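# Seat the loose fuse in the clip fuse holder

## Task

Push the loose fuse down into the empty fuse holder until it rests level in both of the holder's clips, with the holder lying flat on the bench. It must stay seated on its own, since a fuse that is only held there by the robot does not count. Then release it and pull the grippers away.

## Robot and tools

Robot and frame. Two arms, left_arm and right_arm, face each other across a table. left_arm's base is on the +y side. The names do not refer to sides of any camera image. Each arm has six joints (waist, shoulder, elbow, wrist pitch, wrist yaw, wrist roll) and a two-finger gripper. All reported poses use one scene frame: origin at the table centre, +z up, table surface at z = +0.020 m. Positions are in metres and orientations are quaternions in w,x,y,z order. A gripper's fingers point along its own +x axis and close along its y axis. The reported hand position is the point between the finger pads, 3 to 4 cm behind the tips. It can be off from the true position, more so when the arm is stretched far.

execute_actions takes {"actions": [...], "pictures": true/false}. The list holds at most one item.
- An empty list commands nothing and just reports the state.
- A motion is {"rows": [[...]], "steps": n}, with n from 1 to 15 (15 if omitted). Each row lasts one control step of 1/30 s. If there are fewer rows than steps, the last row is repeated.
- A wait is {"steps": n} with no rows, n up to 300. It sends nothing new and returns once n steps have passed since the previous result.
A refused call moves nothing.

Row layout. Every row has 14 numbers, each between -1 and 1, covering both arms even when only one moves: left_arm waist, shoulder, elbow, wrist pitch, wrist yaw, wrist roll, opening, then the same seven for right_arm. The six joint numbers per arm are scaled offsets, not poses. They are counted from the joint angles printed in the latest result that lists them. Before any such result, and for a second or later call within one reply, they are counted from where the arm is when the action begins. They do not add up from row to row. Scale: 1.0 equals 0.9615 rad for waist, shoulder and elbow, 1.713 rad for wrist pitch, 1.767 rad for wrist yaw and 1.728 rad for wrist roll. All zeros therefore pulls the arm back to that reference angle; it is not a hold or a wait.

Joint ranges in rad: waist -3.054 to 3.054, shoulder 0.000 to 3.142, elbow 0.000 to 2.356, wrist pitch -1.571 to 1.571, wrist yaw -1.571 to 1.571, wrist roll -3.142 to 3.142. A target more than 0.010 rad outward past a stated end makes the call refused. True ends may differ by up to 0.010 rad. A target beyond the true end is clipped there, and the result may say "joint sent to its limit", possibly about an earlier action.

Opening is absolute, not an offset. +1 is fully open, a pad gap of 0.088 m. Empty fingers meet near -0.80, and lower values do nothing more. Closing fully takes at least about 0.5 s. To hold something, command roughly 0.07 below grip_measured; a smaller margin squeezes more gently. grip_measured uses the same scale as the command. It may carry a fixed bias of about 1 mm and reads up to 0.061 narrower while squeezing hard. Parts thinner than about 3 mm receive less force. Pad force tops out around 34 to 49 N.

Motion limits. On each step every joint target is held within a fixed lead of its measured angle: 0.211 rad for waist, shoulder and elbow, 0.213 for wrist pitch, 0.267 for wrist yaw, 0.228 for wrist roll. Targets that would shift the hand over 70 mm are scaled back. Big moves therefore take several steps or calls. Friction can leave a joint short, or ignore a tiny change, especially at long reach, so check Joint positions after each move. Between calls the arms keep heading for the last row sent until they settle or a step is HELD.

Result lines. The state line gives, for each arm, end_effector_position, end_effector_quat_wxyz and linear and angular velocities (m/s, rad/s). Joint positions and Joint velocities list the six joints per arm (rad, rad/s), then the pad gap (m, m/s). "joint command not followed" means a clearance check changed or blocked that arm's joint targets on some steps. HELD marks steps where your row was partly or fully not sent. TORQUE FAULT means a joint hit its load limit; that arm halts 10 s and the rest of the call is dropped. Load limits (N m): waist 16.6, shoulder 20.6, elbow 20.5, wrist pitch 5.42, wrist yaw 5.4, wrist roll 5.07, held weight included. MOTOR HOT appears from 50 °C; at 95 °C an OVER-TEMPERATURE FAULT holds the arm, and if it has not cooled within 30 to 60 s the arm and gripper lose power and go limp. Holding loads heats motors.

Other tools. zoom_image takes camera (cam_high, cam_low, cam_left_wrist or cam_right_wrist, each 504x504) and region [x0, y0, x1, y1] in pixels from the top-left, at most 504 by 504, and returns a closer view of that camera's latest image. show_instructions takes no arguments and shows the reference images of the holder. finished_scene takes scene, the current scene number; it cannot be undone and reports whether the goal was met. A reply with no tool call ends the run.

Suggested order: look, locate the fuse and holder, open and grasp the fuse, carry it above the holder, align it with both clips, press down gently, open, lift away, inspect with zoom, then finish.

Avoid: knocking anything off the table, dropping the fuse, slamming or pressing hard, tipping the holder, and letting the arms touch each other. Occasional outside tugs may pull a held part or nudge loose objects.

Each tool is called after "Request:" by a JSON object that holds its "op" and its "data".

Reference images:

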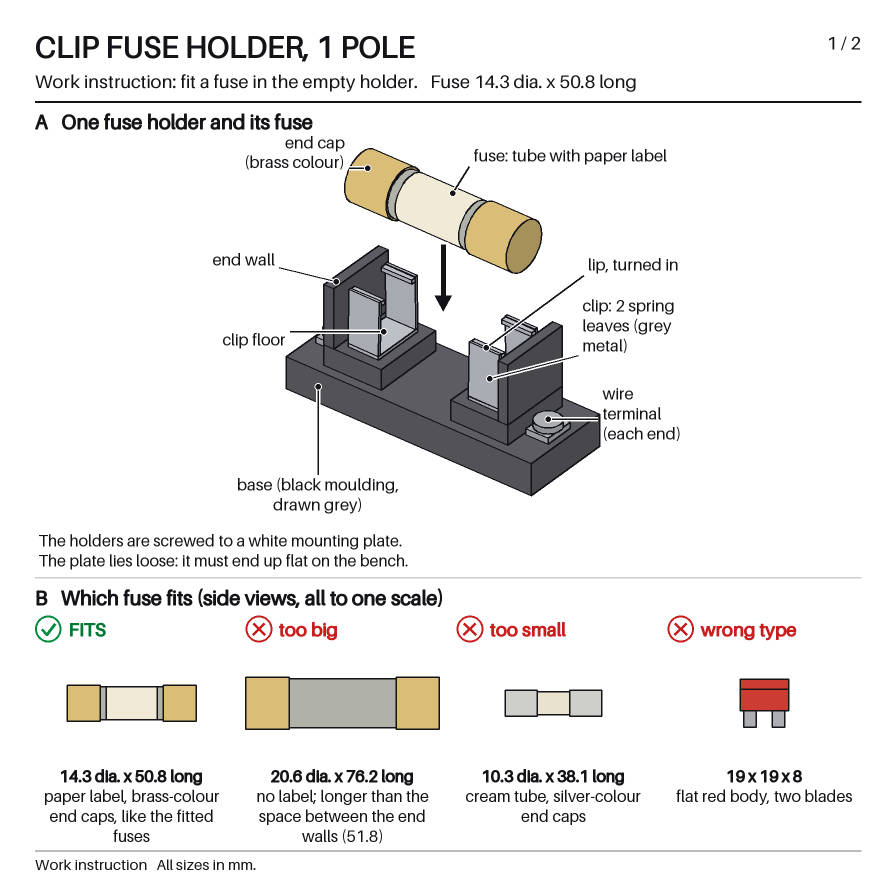

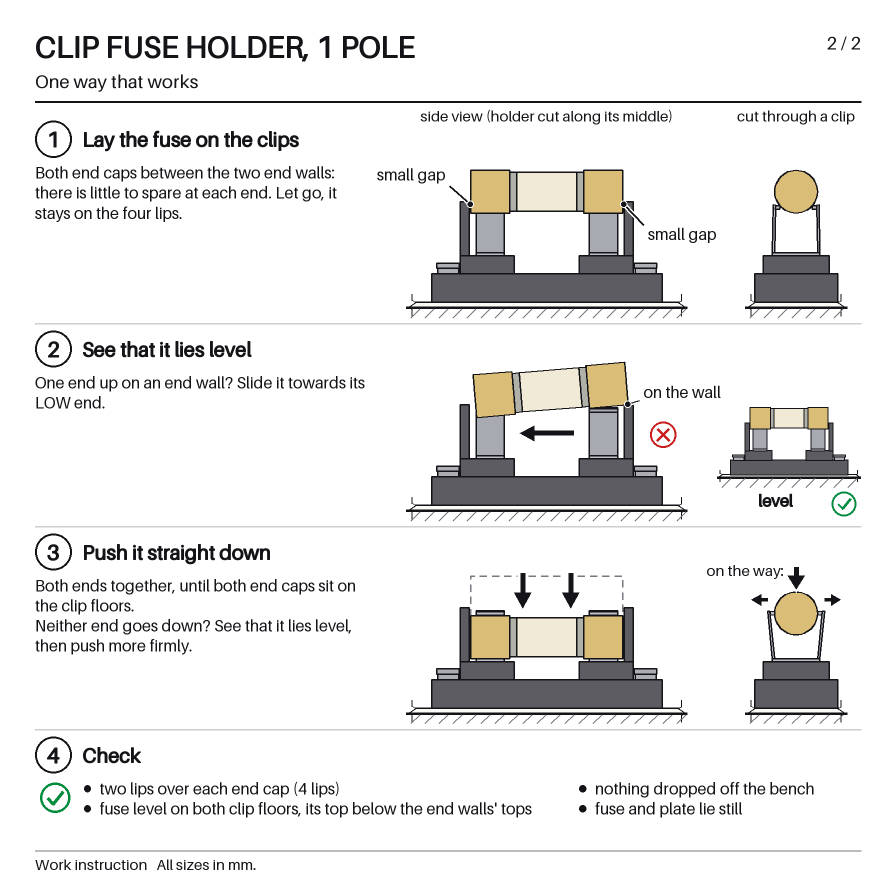

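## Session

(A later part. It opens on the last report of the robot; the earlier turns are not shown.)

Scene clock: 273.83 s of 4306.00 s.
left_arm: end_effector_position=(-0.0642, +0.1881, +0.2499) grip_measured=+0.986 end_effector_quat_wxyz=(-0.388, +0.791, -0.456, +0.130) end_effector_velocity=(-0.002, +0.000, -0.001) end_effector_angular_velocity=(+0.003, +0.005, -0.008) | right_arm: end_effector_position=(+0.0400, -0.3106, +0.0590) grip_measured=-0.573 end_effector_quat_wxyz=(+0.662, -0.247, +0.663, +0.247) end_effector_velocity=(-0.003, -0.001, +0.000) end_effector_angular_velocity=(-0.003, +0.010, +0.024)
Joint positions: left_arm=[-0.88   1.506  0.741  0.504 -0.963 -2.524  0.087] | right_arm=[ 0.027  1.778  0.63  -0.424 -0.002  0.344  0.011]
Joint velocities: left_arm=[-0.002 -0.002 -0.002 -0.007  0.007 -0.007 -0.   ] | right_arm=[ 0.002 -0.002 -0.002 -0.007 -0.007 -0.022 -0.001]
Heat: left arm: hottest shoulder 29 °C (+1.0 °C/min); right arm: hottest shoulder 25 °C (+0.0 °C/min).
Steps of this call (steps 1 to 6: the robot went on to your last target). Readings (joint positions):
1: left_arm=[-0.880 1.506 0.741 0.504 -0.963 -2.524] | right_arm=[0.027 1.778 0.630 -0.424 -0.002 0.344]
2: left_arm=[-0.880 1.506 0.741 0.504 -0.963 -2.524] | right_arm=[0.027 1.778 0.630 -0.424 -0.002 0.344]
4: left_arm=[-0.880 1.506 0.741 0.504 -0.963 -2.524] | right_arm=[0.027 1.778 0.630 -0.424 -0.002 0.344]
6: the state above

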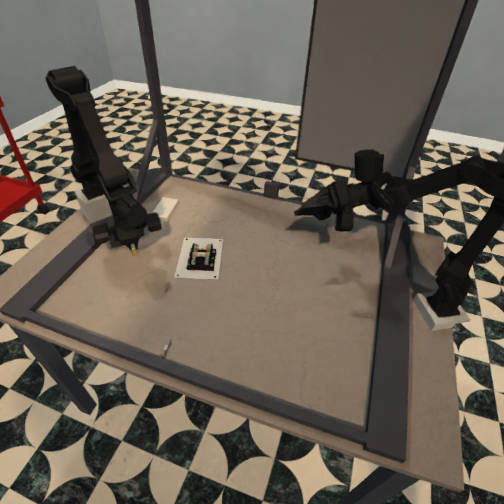

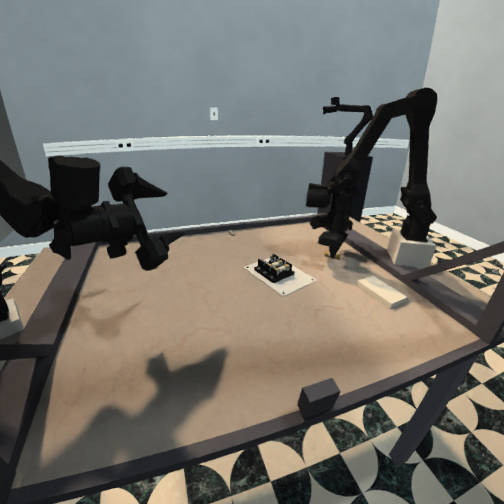

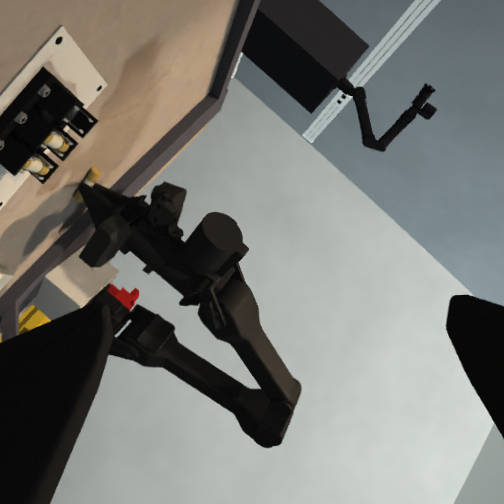

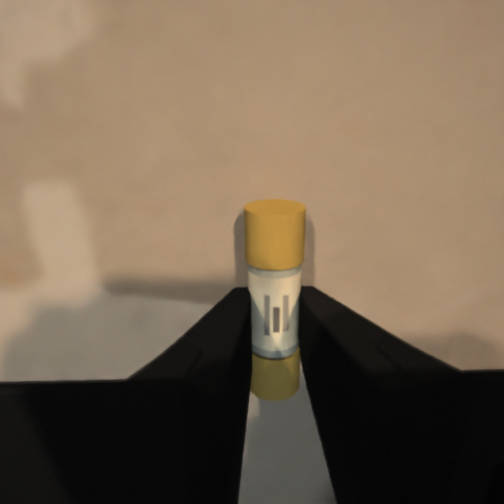

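Request:
{"op": "execute_actions", "data": {"actions": [{"rows": [[0,0,0,0,0,0,1, 0,0,0,0,0,0,-0.66],[0,0,0,0,0,0,1, 0,-0.008,0.02,-0.012,0,0,-0.66],[0,0,0,0,0,0,1, 0,-0.016,0.05,-0.03,0,0,-0.66],[0,0,0,0,0,0,1, 0,-0.026,0.085,-0.055,0,0,-0.66],[0,0,0,0,0,0,1, 0.01,-0.036,0.12,-0.08,0,-0.02,-0.66],[0,0,0,0,0,0,1, 0.025,-0.046,0.16,-0.11,0,-0.045,-0.66],[0,0,0,0,0,0,1, 0.045,-0.056,0.20,-0.14,0,-0.08,-0.66],[0,0,0,0,0,0,1, 0.065,-0.066,0.24,-0.17,0,-0.11,-0.66],[0,0,0,0,0,0,1, 0.085,-0.074,0.27,-0.19,0,-0.14,-0.66],[0,0,0,0,0,0,1, 0.104,-0.078,0.295,-0.208,0,-0.174,-0.66]], "steps": 15}], "pictures": false}}

Request:
{"op": "execute_actions", "data": {"actions": [{"rows": [[0,0,0,0,0,0,1, 0.014,0.034,0.057,-0.013,0,-0.022,-0.66],[0,0,0,0,0,0,1, 0.028,0.068,0.114,-0.026,0,-0.044,-0.66],[0,0,0,0,0,0,1, 0.04,0.102,0.172,-0.039,0,-0.067,-0.66],[0,0,0,0,0,0,1, 0.054,0.136,0.229,-0.052,0,-0.089,-0.66],[0,0,0,0,0,0,1, 0.067,0.17,0.286,-0.065,0,-0.111,-0.66],[0,0,0,0,0,0,1, 0.08,0.204,0.343,-0.078,0,-0.133,-0.66],[0,0,0,0,0,0,1, 0.094,0.238,0.40,-0.091,0,-0.155,-0.66],[0,0,0,0,0,0,1, 0.107,0.272,0.458,-0.104,0,-0.178,-0.66],[0,0,0,0,0,0,1, 0.12,0.306,0.515,-0.117,0,-0.2,-0.66],[0,0,0,0,0,0,1, 0.134,0.34,0.572,-0.13,0,-0.222,-0.66],[0,0,0,0,0,0,1, 0.147,0.374,0.63,-0.143,0,-0.244,-0.66],[0,0,0,0,0,0,1, 0.16,0.408,0.686,-0.156,0,-0.266,-0.66],[0,0,0,0,0,0,1, 0.174,0.442,0.744,-0.169,0,-0.29,-0.66],[0,0,0,0,0,0,1, 0.187,0.476,0.80,-0.182,0,-0.31,-0.66],[0,0,0,0,0,0,1, 0.205,0.51,0.875,-0.205,0,-0.345,-0.66]], "steps": 15}], "pictures": false}}

Request:
{"op": "execute_actions", "data": {"actions": [{"steps": 20}]}}

Scene clock: 334.90 s of 4306.00 s.
left_arm: end_effector_position=(-0.0642, +0.1881, +0.2499) grip_measured=+0.986 end_effector_quat_wxyz=(-0.388, +0.791, -0.456, +0.130) end_effector_velocity=(+0.002, +0.001, +0.001) end_effector_angular_velocity=(-0.020, +0.019, +0.013) | right_arm: end_effector_position=(+0.0369, -0.2634, +0.1264) grip_measured=-0.573 end_effector_quat_wxyz=(+0.607, -0.364, +0.604, +0.367) end_effector_velocity=(-0.020, -0.022, +0.009) end_effector_angular_velocity=(-0.138, +0.068, +0.244)
Joint positions: left_arm=[-0.88   1.506  0.741  0.504 -0.963 -2.524  0.087] | right_arm=[ 0.122  1.706  0.903 -0.762 -0.002  0.067  0.011]
Joint velocities: left_arm=[ 0.002 -0.002 -0.002  0.007 -0.007 -0.022 -0.   ] | right_arm=[ 0.032 -0.002  0.042 -0.198 -0.007 -0.212 -0.   ]
Heat: left arm: hottest shoulder 29 °C (+0.0 °C/min); right arm: hottest shoulder 26 °C (+1.0 °C/min).
Steps of this call (steps 1 to 15: the robot went on to your last target; steps 16 to 90: nothing new was sent; then 57.57 s passed at rest; steps 91 to 105: all 15 steps of this action). Readings (joint positions):
91: left_arm=[-0.880 1.506 0.741 0.504 -0.963 -2.524] | right_arm=[0.027 1.778 0.630 -0.424 -0.002 0.344]
92: left_arm=[-0.880 1.506 0.741 0.504 -0.963 -2.524] | right_arm=[0.027 1.778 0.631 -0.426 -0.002 0.344]
94: left_arm=[-0.880 1.506 0.741 0.504 -0.963 -2.524] | right_arm=[0.027 1.777 0.650 -0.464 -0.002 0.344]
98: left_arm=[-0.880 1.506 0.741 0.504 -0.963 -2.524] | right_arm=[0.047 1.752 0.758 -0.605 -0.002 0.257]
105: the state above

Scene clock: 335.40 s of 4306.00 s.
left_arm: end_effector_position=(-0.0642, +0.1881, +0.2499) grip_measured=+0.986 end_effector_quat_wxyz=(-0.388, +0.791, -0.456, +0.130) end_effector_velocity=(-0.002, -0.001, -0.001) end_effector_angular_velocity=(-0.005, +0.017, -0.006) | right_arm: end_effector_position=(+0.0313, -0.1182, +0.1548) grip_measured=-0.573 end_effector_quat_wxyz=(+0.470, -0.531, +0.451, +0.542) end_effector_velocity=(-0.094, +0.274, +0.031) end_effector_angular_velocity=(-0.178, +0.014, +1.704)
Joint positions: left_arm=[-0.88   1.506  0.741  0.504 -0.963 -2.524  0.087] | right_arm=[ 0.281  2.116  1.593 -1.017 -0.002 -0.412  0.011]
Joint velocities: left_arm=[-0.002  0.002  0.002 -0.007  0.007 -0.022 -0.   ] | right_arm=[ 0.393  1.018  1.726 -0.886 -0.007 -1.311 -0.   ]
Heat: left arm: hottest shoulder 29 °C (+0.0 °C/min); right arm: hottest shoulder 26 °C (+1.0 °C/min).
Steps of this call (steps 1 to 15: all 15 steps of this action). Readings (joint positions):
1: left_arm=[-0.880 1.506 0.741 0.504 -0.963 -2.524] | right_arm=[0.124 1.709 0.909 -0.773 -0.002 0.059]
2: left_arm=[-0.880 1.506 0.741 0.504 -0.963 -2.524] | right_arm=[0.127 1.721 0.924 -0.788 -0.002 0.043]
4: left_arm=[-0.880 1.506 0.741 0.504 -0.963 -2.524] | right_arm=[0.142 1.767 0.993 -0.813 -0.002 -0.008]
8: left_arm=[-0.880 1.506 0.741 0.504 -0.963 -2.524] | right_arm=[0.189 1.883 1.201 -0.885 -0.002 -0.144]
15: the state above

Scene clock: 336.07 s of 4306.00 s.
left_arm: end_effector_position=(-0.0642, +0.1881, +0.2499) grip_measured=+0.986 end_effector_quat_wxyz=(-0.388, +0.791, -0.456, +0.130) end_effector_velocity=(+0.002, +0.001, -0.001) end_effector_angular_velocity=(+0.010, -0.011, +0.008) | right_arm: end_effector_position=(+0.0183, -0.1004, +0.1607) grip_measured=-0.573 end_effector_quat_wxyz=(+0.419, -0.569, +0.417, +0.571) end_effector_velocity=(+0.002, -0.002, -0.000) end_effector_angular_velocity=(-0.009, -0.006, +0.005)
Joint positions: left_arm=[-0.88   1.506  0.741  0.504 -0.963 -2.524  0.087] | right_arm=[ 0.322  2.188  1.732 -1.111 -0.002 -0.523  0.011]
Joint velocities: left_arm=[ 0.002 -0.002 -0.002 -0.007 -0.007  0.007 -0.   ] | right_arm=[-0.002  0.002  0.002 -0.007  0.007 -0.007  0.   ]
Heat: left arm: hottest shoulder 29 °C (+0.0 °C/min); right arm: hottest shoulder 26 °C (+1.0 °C/min).
Steps of this call (steps 1 to 20: the robot went on to your last target). Readings (joint positions):
1: left_arm=[-0.880 1.506 0.741 0.504 -0.963 -2.524] | right_arm=[0.294 2.146 1.642 -1.035 -0.002 -0.447]
2: left_arm=[-0.880 1.506 0.741 0.504 -0.963 -2.524] | right_arm=[0.305 2.166 1.676 -1.046 -0.002 -0.471]
4: left_arm=[-0.880 1.506 0.741 0.504 -0.963 -2.524] | right_arm=[0.319 2.180 1.707 -1.101 -0.002 -0.499]
8: left_arm=[-0.880 1.506 0.741 0.504 -0.963 -2.524] | right_arm=[0.322 2.184 1.727 -1.106 -0.002 -0.518]
20: the state above

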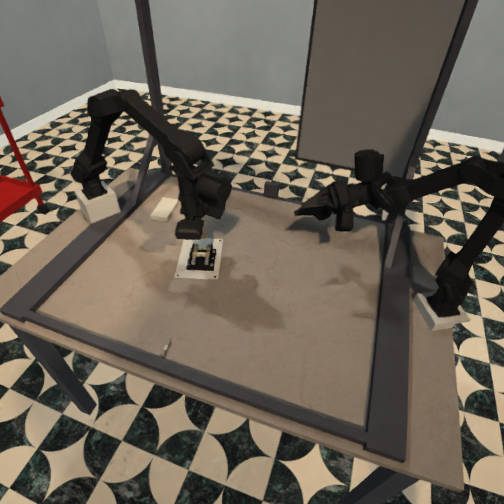

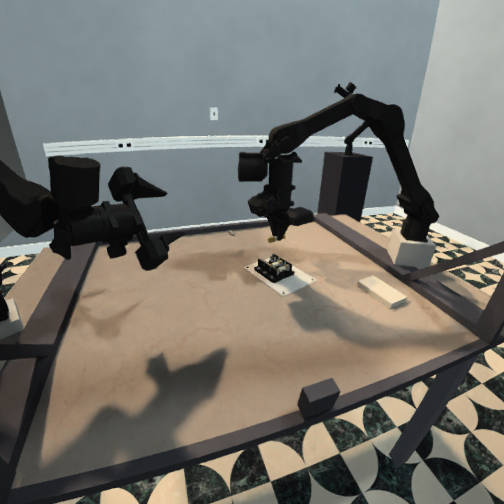

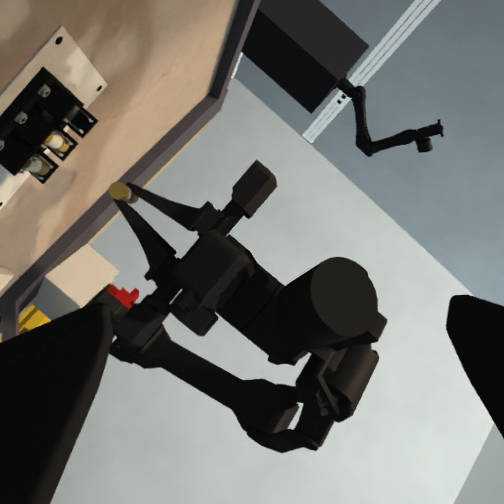

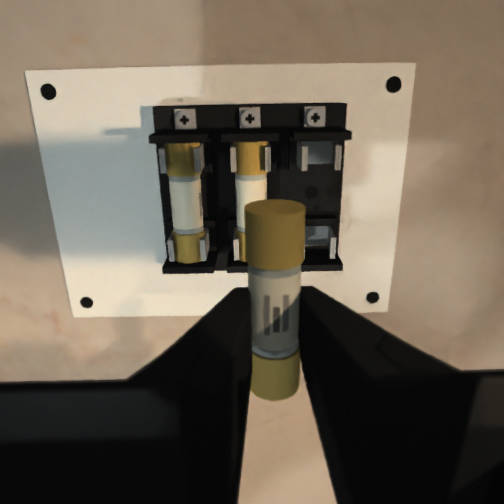

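Request:
{"op": "zoom_image", "data": {"camera": "cam_right_wrist", "region": [130, 80, 380, 300]}}

Region (130, 80, 380, 300) of cam_right_wrist's 504x504 image, scaled by 2.016, with more detail than that image has; it fills the top 444 rows of this view, and the rest is white.

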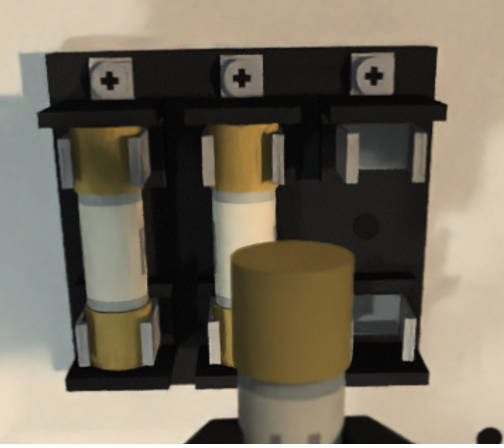

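Request:
{"op": "execute_actions", "data": {"actions": [{"rows": [[0,0,0,0,0,0,1, -0.005,0.013,0.006,0.006,0,-0.003,-0.66],[0,0,0,0,0,0,1, -0.01,0.026,0.012,0.012,0,-0.006,-0.66],[0,0,0,0,0,0,1, -0.015,0.039,0.015,0.019,0,-0.009,-0.66],[0,0,0,0,0,0,1, -0.02,0.052,0.018,0.025,0,-0.012,-0.66],[0,0,0,0,0,0,1, -0.025,0.065,0.02,0.031,0,-0.015,-0.66],[0,0,0,0,0,0,1, -0.03,0.078,0.022,0.037,0,-0.018,-0.66],[0,0,0,0,0,0,1, -0.035,0.091,0.023,0.043,0,-0.021,-0.66],[0,0,0,0,0,0,1, -0.039,0.104,0.023,0.05,0,-0.024,-0.66],[0,0,0,0,0,0,1, -0.041,0.117,0.023,0.056,0,-0.024,-0.66],[0,0,0,0,0,0,1, -0.041,0.129,0.023,0.062,0,-0.024,-0.66]], "steps": 15}], "pictures": false}}

Request:
{"op": "execute_actions", "data": {"actions": [{"steps": 12}]}}

Scene clock: 425.93 s of 4306.00 s.
left_arm: end_effector_position=(-0.0642, +0.1881, +0.2499) grip_measured=+0.986 end_effector_quat_wxyz=(-0.388, +0.791, -0.456, +0.130) end_effector_velocity=(-0.002, +0.002, -0.001) end_effector_angular_velocity=(+0.002, +0.001, +0.001) | right_arm: end_effector_position=(+0.0381, -0.0892, +0.1148) grip_measured=-0.573 end_effector_quat_wxyz=(+0.418, -0.569, +0.421, +0.570) end_effector_velocity=(+0.004, +0.007, -0.012) end_effector_angular_velocity=(+0.019, -0.013, +0.020)
Joint positions: left_arm=[-0.88   1.506  0.741  0.504 -0.963 -2.524  0.087] | right_arm=[ 0.283  2.307  1.744 -1.011 -0.002 -0.558  0.011]
Joint velocities: left_arm=[-0.007 -0.002 -0.002 -0.007 -0.007 -0.007 -0.   ] | right_arm=[-0.002  0.027 -0.002  0.051  0.007 -0.022 -0.   ]
Heat: left arm: hottest shoulder 30 °C (+1.0 °C/min); right arm: hottest shoulder 36 °C (+5.0 °C/min).
Steps of this call (steps 1 to 15: the robot went on to your last target; steps 16 to 90: nothing new was sent; then 86.37 s passed at rest; steps 91 to 105: all 15 steps of this action). Readings (joint positions):
91: left_arm=[-0.880 1.506 0.741 0.504 -0.963 -2.524] | right_arm=[0.322 2.188 1.733 -1.111 -0.002 -0.523]
92: left_arm=[-0.880 1.506 0.741 0.504 -0.963 -2.524] | right_arm=[0.321 2.190 1.733 -1.109 -0.002 -0.525]
94: left_arm=[-0.880 1.506 0.741 0.504 -0.963 -2.524] | right_arm=[0.318 2.201 1.736 -1.092 -0.002 -0.530]
98: left_arm=[-0.880 1.506 0.741 0.504 -0.963 -2.524] | right_arm=[0.300 2.246 1.744 -1.053 -0.002 -0.547]
105: the state above

Scene clock: 426.33 s of 4306.00 s.
left_arm: end_effector_position=(-0.0642, +0.1881, +0.2499) grip_measured=+0.986 end_effector_quat_wxyz=(-0.388, +0.791, -0.456, +0.130) end_effector_velocity=(-0.001, +0.002, -0.003) end_effector_angular_velocity=(-0.002, +0.012, +0.003) | right_arm: end_effector_position=(+0.0385, -0.0878, +0.1151) grip_measured=-0.573 end_effector_quat_wxyz=(+0.419, -0.569, +0.419, +0.570) end_effector_velocity=(-0.001, +0.005, +0.000) end_effector_angular_velocity=(+0.027, +0.016, +0.005)
Joint positions: left_arm=[-0.88   1.506  0.741  0.504 -0.963 -2.524  0.087] | right_arm=[ 0.283  2.307  1.745 -1.007 -0.002 -0.559  0.011]
Joint velocities: left_arm=[-0.007 -0.002 -0.007 -0.007 -0.007 -0.022 -0.   ] | right_arm=[-0.002 -0.002 -0.002  0.022 -0.022 -0.007 -0.   ]
Heat: left arm: hottest shoulder 30 °C (+1.0 °C/min); right arm: hottest shoulder 36 °C (+5.1 °C/min).
Steps of this call (steps 1 to 12: the robot went on to your last target). Readings (joint positions):
1: left_arm=[-0.880 1.506 0.741 0.504 -0.963 -2.524] | right_arm=[0.283 2.307 1.744 -1.010 -0.002 -0.558]
2: left_arm=[-0.880 1.506 0.741 0.504 -0.963 -2.524] | right_arm=[0.283 2.307 1.744 -1.009 -0.002 -0.559]
4: left_arm=[-0.880 1.506 0.741 0.504 -0.963 -2.524] | right_arm=[0.283 2.307 1.745 -1.007 -0.002 -0.559]
8: left_arm=[-0.880 1.506 0.741 0.504 -0.963 -2.524] | right_arm=[0.283 2.307 1.745 -1.007 -0.002 -0.559]
12: the state above

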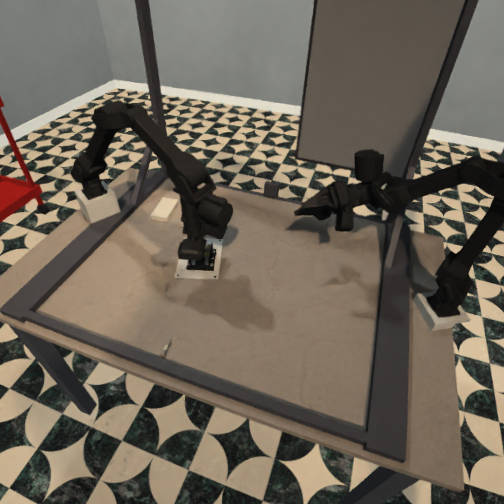

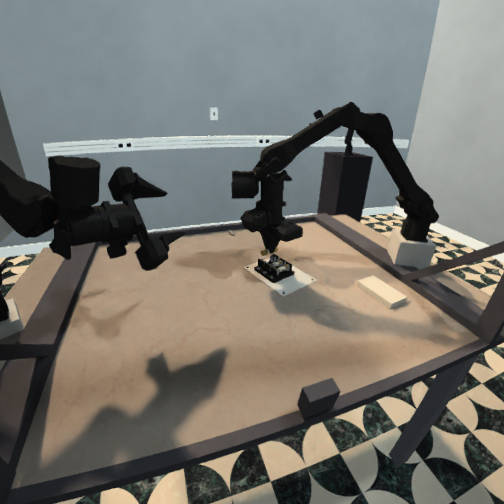

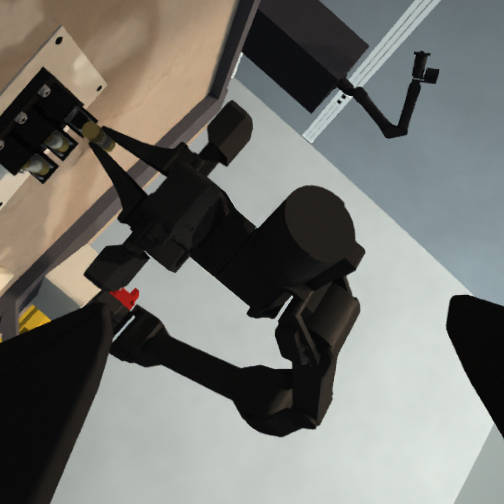

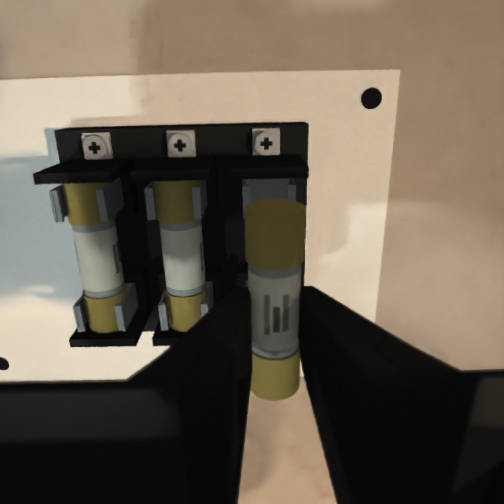

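Request:
{"op": "zoom_image", "data": {"camera": "cam_right_wrist", "region": [130, 110, 350, 360]}}

Request:
{"op": "zoom_image", "data": {"camera": "cam_left_wrist", "region": [0, 60, 160, 220]}}

Region (130, 110, 350, 360) of cam_right_wrist's 504x504 image, scaled by 2.016, with more detail than that image has; it fills the left 444 columns of this view, and the rest is white.

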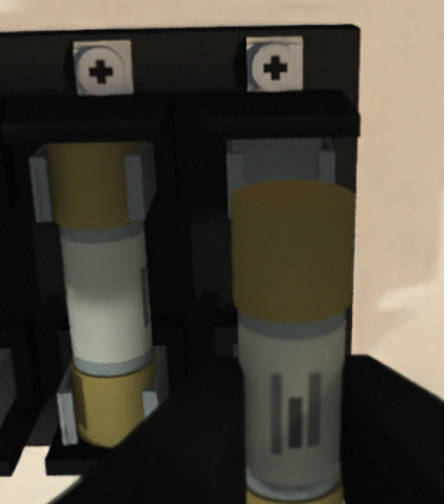

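Region (0, 60, 160, 220) of cam_left_wrist's 504x504 image, scaled by 3.150, with more detail than that image has.

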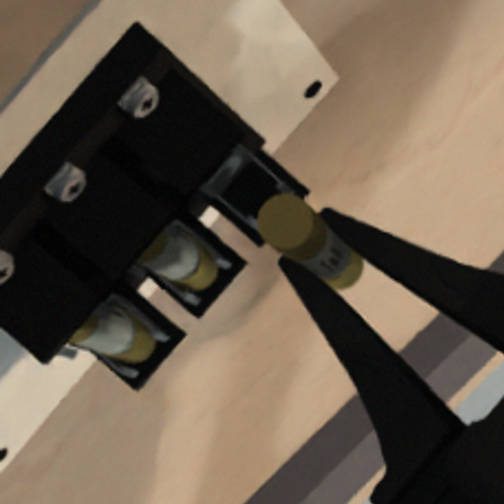

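Request:
{"op": "execute_actions", "data": {"actions": [{"rows": [[0,0,0,0,0,0,1, 0,0.006,-0.008,0.003,0,0,-0.66],[0,0,0,0,0,0,1, 0,0.009,-0.012,0.007,0,0,-0.66],[0,0,0,0,0,0,1, 0,0.012,-0.015,0.01,0,0,-0.66],[0,0,0,0,0,0,1, 0,0.015,-0.019,0.014,0,0,-0.66],[0,0,0,0,0,0,1, 0,0.018,-0.022,0.017,0,0,-0.66],[0,0,0,0,0,0,1, 0,0.021,-0.026,0.021,0,0,-0.66],[0,0,0,0,0,0,1, 0,0.025,-0.029,0.024,0,0,-0.66],[0,0,0,0,0,0,1, 0,0.028,-0.033,0.028,0,0,-0.66]], "steps": 15}], "pictures": false}}

Request:
{"op": "execute_actions", "data": {"actions": [{"steps": 8}]}}

Scene clock: 448.97 s of 4306.00 s.
left_arm: end_effector_position=(-0.0642, +0.1881, +0.2499) grip_measured=+0.986 end_effector_quat_wxyz=(-0.388, +0.791, -0.456, +0.130) end_effector_velocity=(-0.002, +0.000, -0.001) end_effector_angular_velocity=(+0.012, -0.007, -0.011) | right_arm: end_effector_position=(+0.0384, -0.0880, +0.1005) grip_measured=-0.573 end_effector_quat_wxyz=(+0.419, -0.569, +0.419, +0.570) end_effector_velocity=(+0.003, +0.004, +0.000) end_effector_angular_velocity=(+0.019, -0.013, +0.005)
Joint positions: left_arm=[-0.88   1.506  0.741  0.504 -0.963 -2.524  0.087] | right_arm=[ 0.283  2.328  1.72  -0.963 -0.002 -0.559  0.011]
Joint velocities: left_arm=[-0.002 -0.002 -0.002 -0.007  0.007  0.007  0.   ] | right_arm=[-0.002 -0.002 -0.002  0.022  0.007 -0.007 -0.   ]
Heat: left arm: hottest shoulder 30 °C (+1.0 °C/min); right arm: hottest shoulder 38 °C (+5.0 °C/min).
Steps of this call (steps 1 to 15: the robot went on to your last target; steps 16 to 90: nothing new was sent; then 19.13 s passed at rest; steps 91 to 105: all 15 steps of this action). Readings (joint positions):
91: left_arm=[-0.880 1.506 0.741 0.504 -0.963 -2.524] | right_arm=[0.283 2.307 1.745 -1.006 -0.002 -0.559]
92: left_arm=[-0.880 1.506 0.741 0.504 -0.963 -2.524] | right_arm=[0.283 2.307 1.745 -1.005 -0.002 -0.559]
94: left_arm=[-0.880 1.506 0.741 0.504 -0.963 -2.524] | right_arm=[0.283 2.308 1.743 -0.996 -0.002 -0.559]
98: left_arm=[-0.880 1.506 0.741 0.504 -0.963 -2.524] | right_arm=[0.283 2.315 1.732 -0.975 -0.002 -0.559]
105: the state above

Scene clock: 449.23 s of 4306.00 s.
left_arm: end_effector_position=(-0.0642, +0.1881, +0.2499) grip_measured=+0.986 end_effector_quat_wxyz=(-0.388, +0.791, -0.456, +0.130) end_effector_velocity=(+0.001, +0.001, -0.004) end_effector_angular_velocity=(+0.025, -0.013, -0.006) | right_arm: end_effector_position=(+0.0386, -0.0875, +0.1005) grip_measured=-0.573 end_effector_quat_wxyz=(+0.420, -0.569, +0.418, +0.571) end_effector_velocity=(+0.002, +0.001, +0.000) end_effector_angular_velocity=(+0.005, -0.009, +0.005)
Joint positions: left_arm=[-0.88   1.506  0.741  0.504 -0.963 -2.524  0.087] | right_arm=[ 0.283  2.328  1.72  -0.96  -0.002 -0.559  0.011]
Joint velocities: left_arm=[ 0.002 -0.002 -0.002 -0.022  0.007  0.007  0.   ] | right_arm=[-0.002 -0.002 -0.002  0.007  0.007 -0.007 -0.   ]
Heat: left arm: hottest shoulder 30 °C (+1.0 °C/min); right arm: hottest shoulder 38 °C (+5.1 °C/min).
Steps of this call (steps 1 to 8: the robot went on to your last target). Readings (joint positions):
1: left_arm=[-0.880 1.506 0.741 0.504 -0.963 -2.524] | right_arm=[0.283 2.328 1.720 -0.961 -0.002 -0.559]
2: left_arm=[-0.880 1.506 0.741 0.504 -0.963 -2.524] | right_arm=[0.283 2.328 1.720 -0.960 -0.002 -0.559]
4: left_arm=[-0.880 1.506 0.741 0.504 -0.963 -2.524] | right_arm=[0.283 2.328 1.720 -0.960 -0.002 -0.559]
8: the state above

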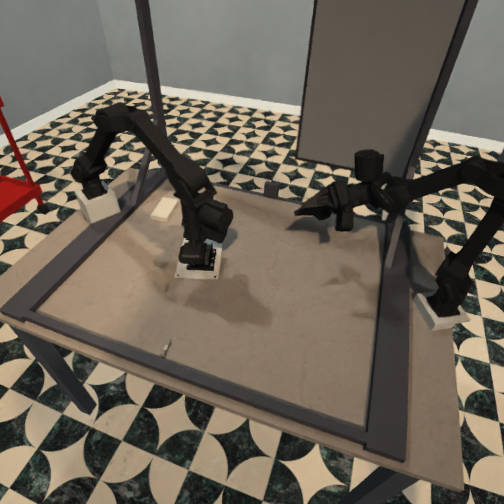

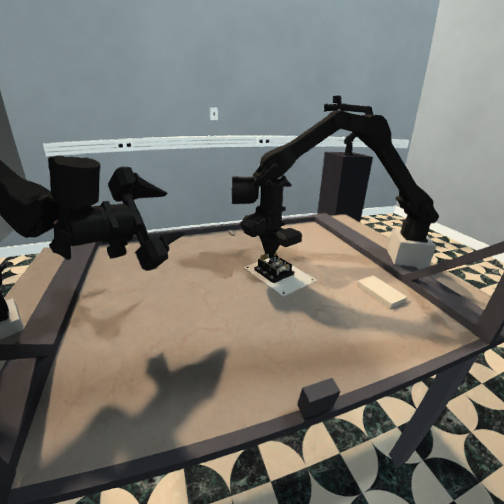

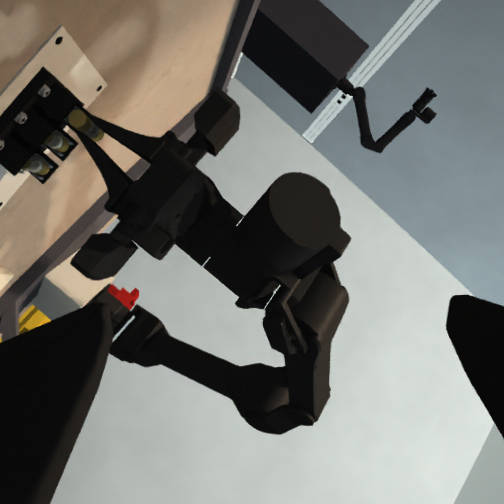

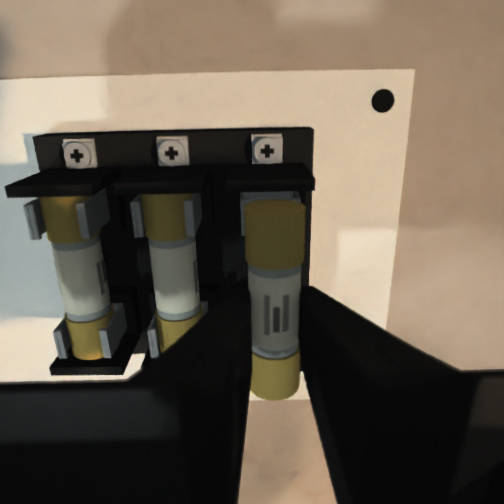

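Request:
{"op": "zoom_image", "data": {"camera": "cam_right_wrist", "region": [200, 150, 340, 290]}}

Request:
{"op": "zoom_image", "data": {"camera": "cam_left_wrist", "region": [20, 70, 130, 180]}}

Request:
{"op": "zoom_image", "data": {"camera": "cam_low", "region": [240, 230, 320, 300]}}

Region (200, 150, 340, 290) of cam_right_wrist's 504x504 image, scaled by 3.600, with more detail than that image has.

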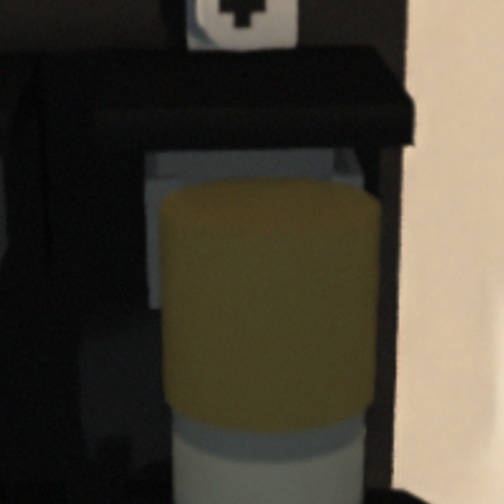

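Region (20, 70, 130, 180) of cam_left_wrist's 504x504 image, scaled by 4.582, with more detail than that image has.

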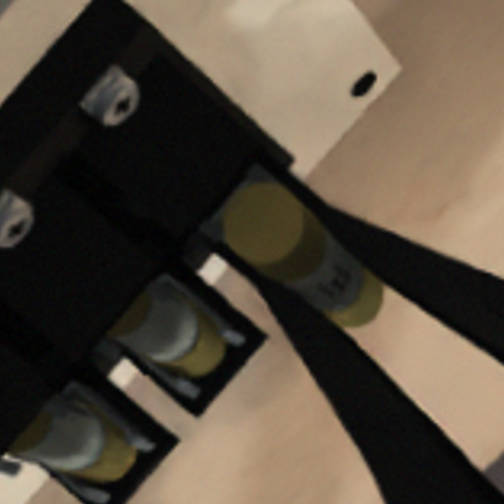

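Region (240, 230, 320, 300) of cam_low's 504x504 image, scaled by 6.300, with more detail than that image has; it fills the top 441 rows of this view, and the rest is white.

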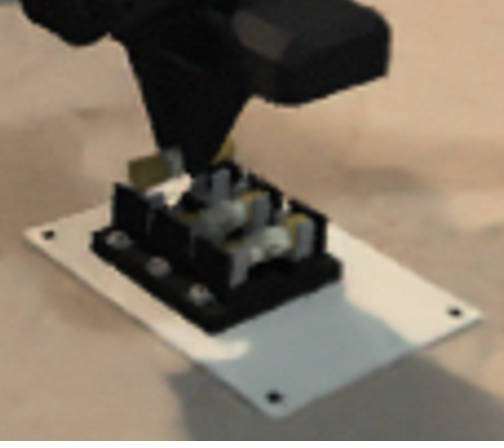

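Request:
{"op": "execute_actions", "data": {"actions": [{"rows": [[0,0,0,0,0,0,1, 0.004,0,0,0.002,0,0,-0.66],[0,0,0,0,0,0,1, 0.0065,0,0,0.003,0,0,-0.66]], "steps": 15}], "pictures": false}}

Scene clock: 489.17 s of 4306.00 s.
left_arm: end_effector_position=(-0.0642, +0.1881, +0.2499) grip_measured=+0.986 end_effector_quat_wxyz=(-0.388, +0.791, -0.456, +0.130) end_effector_velocity=(+0.002, +0.003, -0.004) end_effector_angular_velocity=(+0.010, -0.006, +0.020) | right_arm: end_effector_position=(+0.0373, -0.0865, +0.1005) grip_measured=-0.573 end_effector_quat_wxyz=(+0.420, -0.569, +0.416, +0.572) end_effector_velocity=(-0.001, -0.002, +0.000) end_effector_angular_velocity=(-0.002, +0.023, +0.000)
Joint positions: left_arm=[-0.88   1.506  0.741  0.504 -0.963 -2.524  0.087] | right_arm=[ 0.286  2.328  1.72  -0.957 -0.002 -0.559  0.011]
Joint velocities: left_arm=[-0.002  0.002 -0.007 -0.007 -0.022 -0.007  0.   ] | right_arm=[-0.007 -0.002 -0.002 -0.007 -0.022 -0.007  0.   ]
Heat: left arm: hottest shoulder 30 °C (+0.0 °C/min); right arm: hottest shoulder 40 °C (+4.1 °C/min).
Steps of this call (steps 1 to 15: the robot went on to your last target; steps 16 to 90: nothing new was sent; then 36.43 s passed at rest; steps 91 to 105: all 15 steps of this action). Readings (joint positions):
91: left_arm=[-0.880 1.506 0.741 0.504 -0.963 -2.524] | right_arm=[0.283 2.328 1.720 -0.960 -0.002 -0.559]
92: left_arm=[-0.880 1.506 0.741 0.504 -0.963 -2.524] | right_arm=[0.283 2.328 1.720 -0.960 -0.002 -0.559]
94: left_arm=[-0.880 1.506 0.741 0.504 -0.963 -2.524] | right_arm=[0.283 2.328 1.720 -0.958 -0.002 -0.559]
98: left_arm=[-0.880 1.506 0.741 0.504 -0.963 -2.524] | right_arm=[0.286 2.328 1.720 -0.957 -0.002 -0.559]
105: the state above

Request:
{"op": "execute_actions", "data": {"actions": [{"rows": [[0,0,0,0,0,0,1, 0,0.005,-0.006,0.001,0,0,-0.66],[0,0,0,0,0,0,1, 0,0.007,-0.008,0.002,0,0,-0.66],[0,0,0,0,0,0,1, 0,0.008,-0.009,0.003,0,0,-0.66],[0,0,0,0,0,0,1, 0,0.009,-0.01,0.004,0,0,-0.66],[0,0,0,0,0,0,1, 0,0.010,-0.011,0.005,0,0,-0.66],[0,0,0,0,0,0,1, 0,0.011,-0.0123,0.0066,0,0,-0.66]], "steps": 15}], "pictures": false}}

Request:
{"op": "execute_actions", "data": {"actions": [{"steps": 6}]}}

Request:
{"op": "zoom_image", "data": {"camera": "cam_right_wrist", "region": [200, 150, 340, 290]}}

Request:
{"op": "zoom_image", "data": {"camera": "cam_left_wrist", "region": [20, 70, 130, 180]}}

Scene clock: 503.47 s of 4306.00 s.
left_arm: end_effector_position=(-0.0642, +0.1881, +0.2499) grip_measured=+0.986 end_effector_quat_wxyz=(-0.388, +0.791, -0.456, +0.130) end_effector_velocity=(-0.002, +0.002, -0.005) end_effector_angular_velocity=(+0.020, -0.006, +0.001) | right_arm: end_effector_position=(+0.0376, -0.0852, +0.1000) grip_measured=-0.573 end_effector_quat_wxyz=(+0.422, -0.568, +0.414, +0.573) end_effector_velocity=(+0.002, -0.003, +0.000) end_effector_angular_velocity=(-0.005, +0.009, +0.000)
Joint positions: left_arm=[-0.88   1.506  0.741  0.504 -0.963 -2.524  0.087] | right_arm=[ 0.286  2.328  1.718 -0.948 -0.002 -0.559  0.011]
Joint velocities: left_arm=[-0.007  0.002 -0.002 -0.022 -0.007 -0.007 -0.   ] | right_arm=[-0.007 -0.002 -0.002 -0.007 -0.007 -0.007 -0.   ]
Heat: left arm: hottest shoulder 30 °C (+0.0 °C/min); right arm: hottest shoulder 42 °C (+4.1 °C/min).
Steps of this call (steps 1 to 15: the robot went on to your last target; steps 16 to 90: nothing new was sent; then 10.80 s passed at rest; steps 91 to 105: all 15 steps of this action). Readings (joint positions):
91: left_arm=[-0.880 1.506 0.741 0.504 -0.963 -2.524] | right_arm=[0.286 2.328 1.720 -0.957 -0.002 -0.559]
92: left_arm=[-0.880 1.506 0.741 0.504 -0.963 -2.524] | right_arm=[0.286 2.328 1.720 -0.957 -0.002 -0.559]
94: left_arm=[-0.880 1.506 0.741 0.504 -0.963 -2.524] | right_arm=[0.286 2.328 1.720 -0.955 -0.002 -0.559]
98: left_arm=[-0.880 1.506 0.741 0.504 -0.963 -2.524] | right_arm=[0.286 2.328 1.718 -0.950 -0.002 -0.559]
105: the state above

Scene clock: 503.67 s of 4306.00 s.
left_arm: end_effector_position=(-0.0642, +0.1881, +0.2499) grip_measured=+0.986 end_effector_quat_wxyz=(-0.388, +0.791, -0.456, +0.130) end_effector_velocity=(+0.000, +0.002, +0.001) end_effector_angular_velocity=(+0.006, -0.009, +0.004) | right_arm: end_effector_position=(+0.0376, -0.0854, +0.0999) grip_measured=-0.573 end_effector_quat_wxyz=(+0.422, -0.568, +0.414, +0.573) end_effector_velocity=(-0.001, -0.003, -0.002) end_effector_angular_velocity=(-0.010, +0.010, +0.005)
Joint positions: left_arm=[-0.88   1.506  0.741  0.504 -0.963 -2.524  0.087] | right_arm=[ 0.286  2.328  1.718 -0.948 -0.002 -0.559  0.011]
Joint velocities: left_arm=[-0.002 -0.007 -0.002 -0.007 -0.007  0.007 -0.   ] | right_arm=[-0.002  0.002 -0.002 -0.007 -0.007 -0.007 -0.   ]
Heat: left arm: hottest shoulder 30 °C (+0.0 °C/min); right arm: hottest shoulder 42 °C (+4.0 °C/min).
Steps of this call (steps 1 to 6: the robot went on to your last target). Readings (joint positions):
1: left_arm=[-0.880 1.506 0.741 0.504 -0.963 -2.524] | right_arm=[0.286 2.328 1.718 -0.948 -0.002 -0.559]
2: left_arm=[-0.880 1.506 0.741 0.504 -0.963 -2.524] | right_arm=[0.286 2.328 1.718 -0.948 -0.002 -0.559]
4: left_arm=[-0.880 1.506 0.741 0.504 -0.963 -2.524] | right_arm=[0.286 2.328 1.718 -0.948 -0.002 -0.559]
6: the state above

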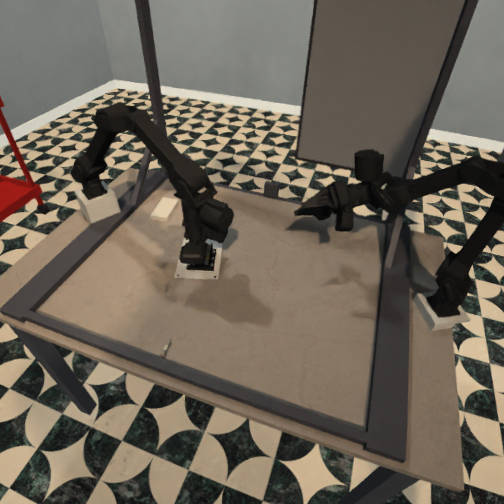

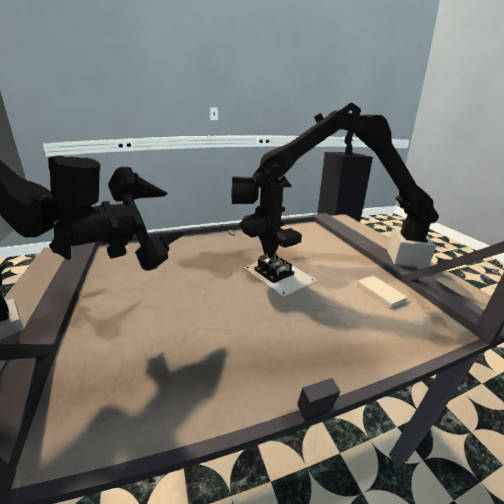

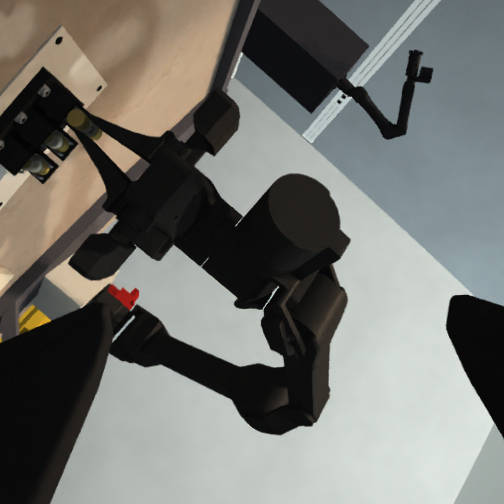

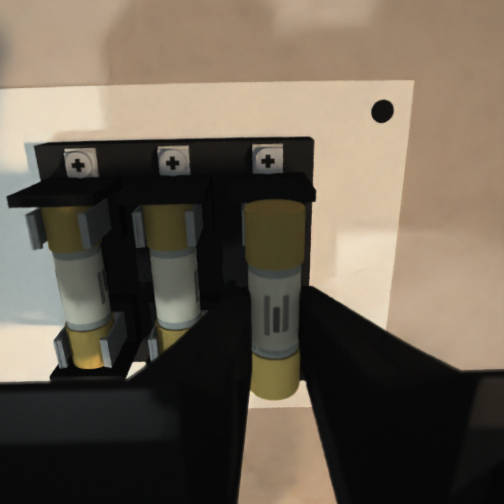

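Region (200, 150, 340, 290) of cam_right_wrist's 504x504 image, scaled by 3.600, with more detail than that image has.

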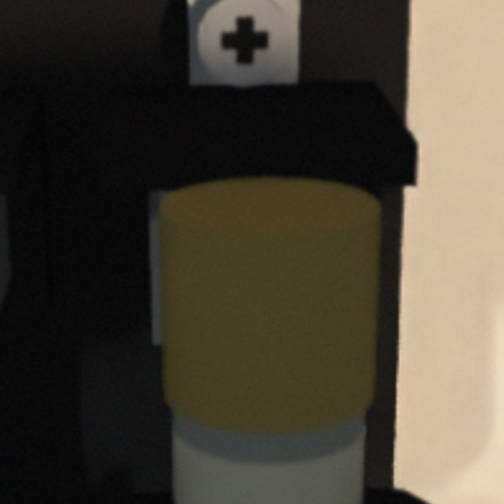

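Region (20, 70, 130, 180) of cam_left_wrist's 504x504 image, scaled by 4.582, with more detail than that image has.

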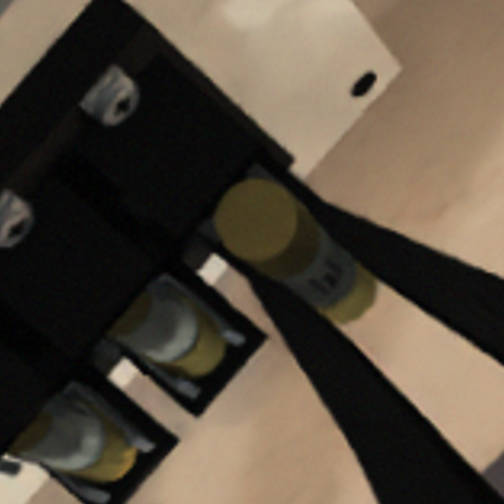

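Request:
{"op": "execute_actions", "data": {"actions": [{"rows": [[0,0,0,0,0,0,1, 0,0,0,-0.002,0,0,-0.66],[0,0,0,0,0,0,1, 0,0,0,-0.0044,0,0,-0.66]], "steps": 15}]}}

Request:
{"op": "zoom_image", "data": {"camera": "cam_right_wrist", "region": [200, 150, 340, 290]}}

Scene clock: 537.17 s of 4306.00 s.
left_arm: end_effector_position=(-0.0642, +0.1881, +0.2499) grip_measured=+0.986 end_effector_quat_wxyz=(-0.388, +0.791, -0.456, +0.130) end_effector_velocity=(+0.002, +0.002, +0.002) end_effector_angular_velocity=(-0.013, +0.004, +0.020) | right_arm: end_effector_position=(+0.0372, -0.0866, +0.0999) grip_measured=-0.573 end_effector_quat_wxyz=(+0.420, -0.569, +0.416, +0.572) end_effector_velocity=(-0.001, -0.003, -0.002) end_effector_angular_velocity=(-0.010, +0.010, +0.005)
Joint positions: left_arm=[-0.88   1.506  0.741  0.504 -0.963 -2.524  0.087] | right_arm=[ 0.286  2.328  1.718 -0.954 -0.002 -0.559  0.011]
Joint velocities: left_arm=[-0.002 -0.002 -0.002  0.007 -0.022 -0.007  0.   ] | right_arm=[-0.002  0.002 -0.002 -0.007 -0.007 -0.007 -0.   ]
Heat: left arm: hottest shoulder 30 °C (+0.0 °C/min); right arm: hottest shoulder 42 °C (+2.0 °C/min).
Steps of this call (steps 1 to 15: the robot went on to your last target; steps 16 to 90: nothing new was sent; then 30.00 s passed at rest; steps 91 to 105: all 15 steps of this action). Readings (joint positions):
91: left_arm=[-0.880 1.506 0.741 0.504 -0.963 -2.524] | right_arm=[0.286 2.328 1.718 -0.948 -0.002 -0.559]
92: left_arm=[-0.880 1.506 0.741 0.504 -0.963 -2.524] | right_arm=[0.286 2.328 1.718 -0.948 -0.002 -0.559]
94: left_arm=[-0.880 1.506 0.741 0.504 -0.963 -2.524] | right_arm=[0.286 2.328 1.718 -0.950 -0.002 -0.559]
98: left_arm=[-0.880 1.506 0.741 0.504 -0.963 -2.524] | right_arm=[0.286 2.328 1.718 -0.954 -0.002 -0.559]
105: the state above

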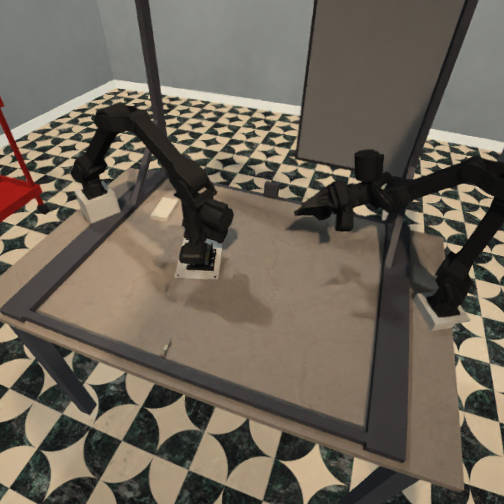

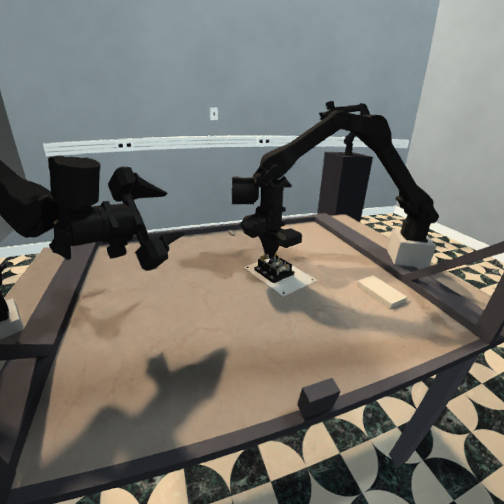

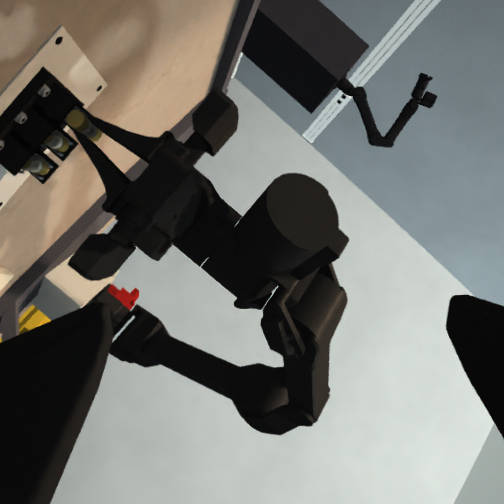

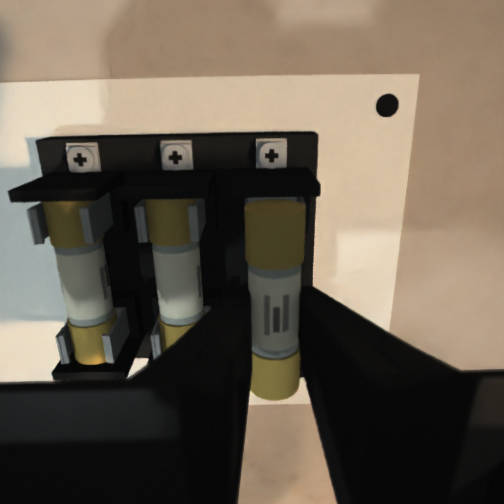

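Region (200, 150, 340, 290) of cam_right_wrist's 504x504 image, scaled by 3.600, with more detail than that image has.

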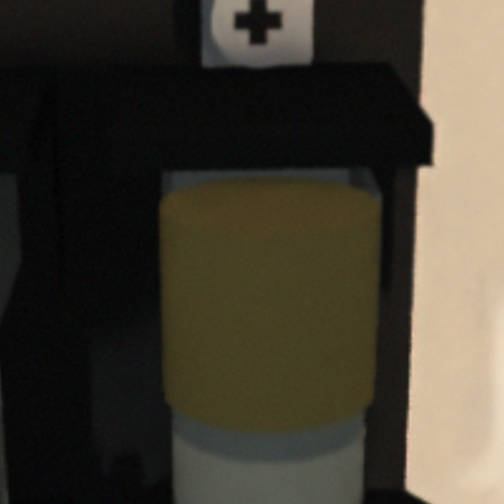

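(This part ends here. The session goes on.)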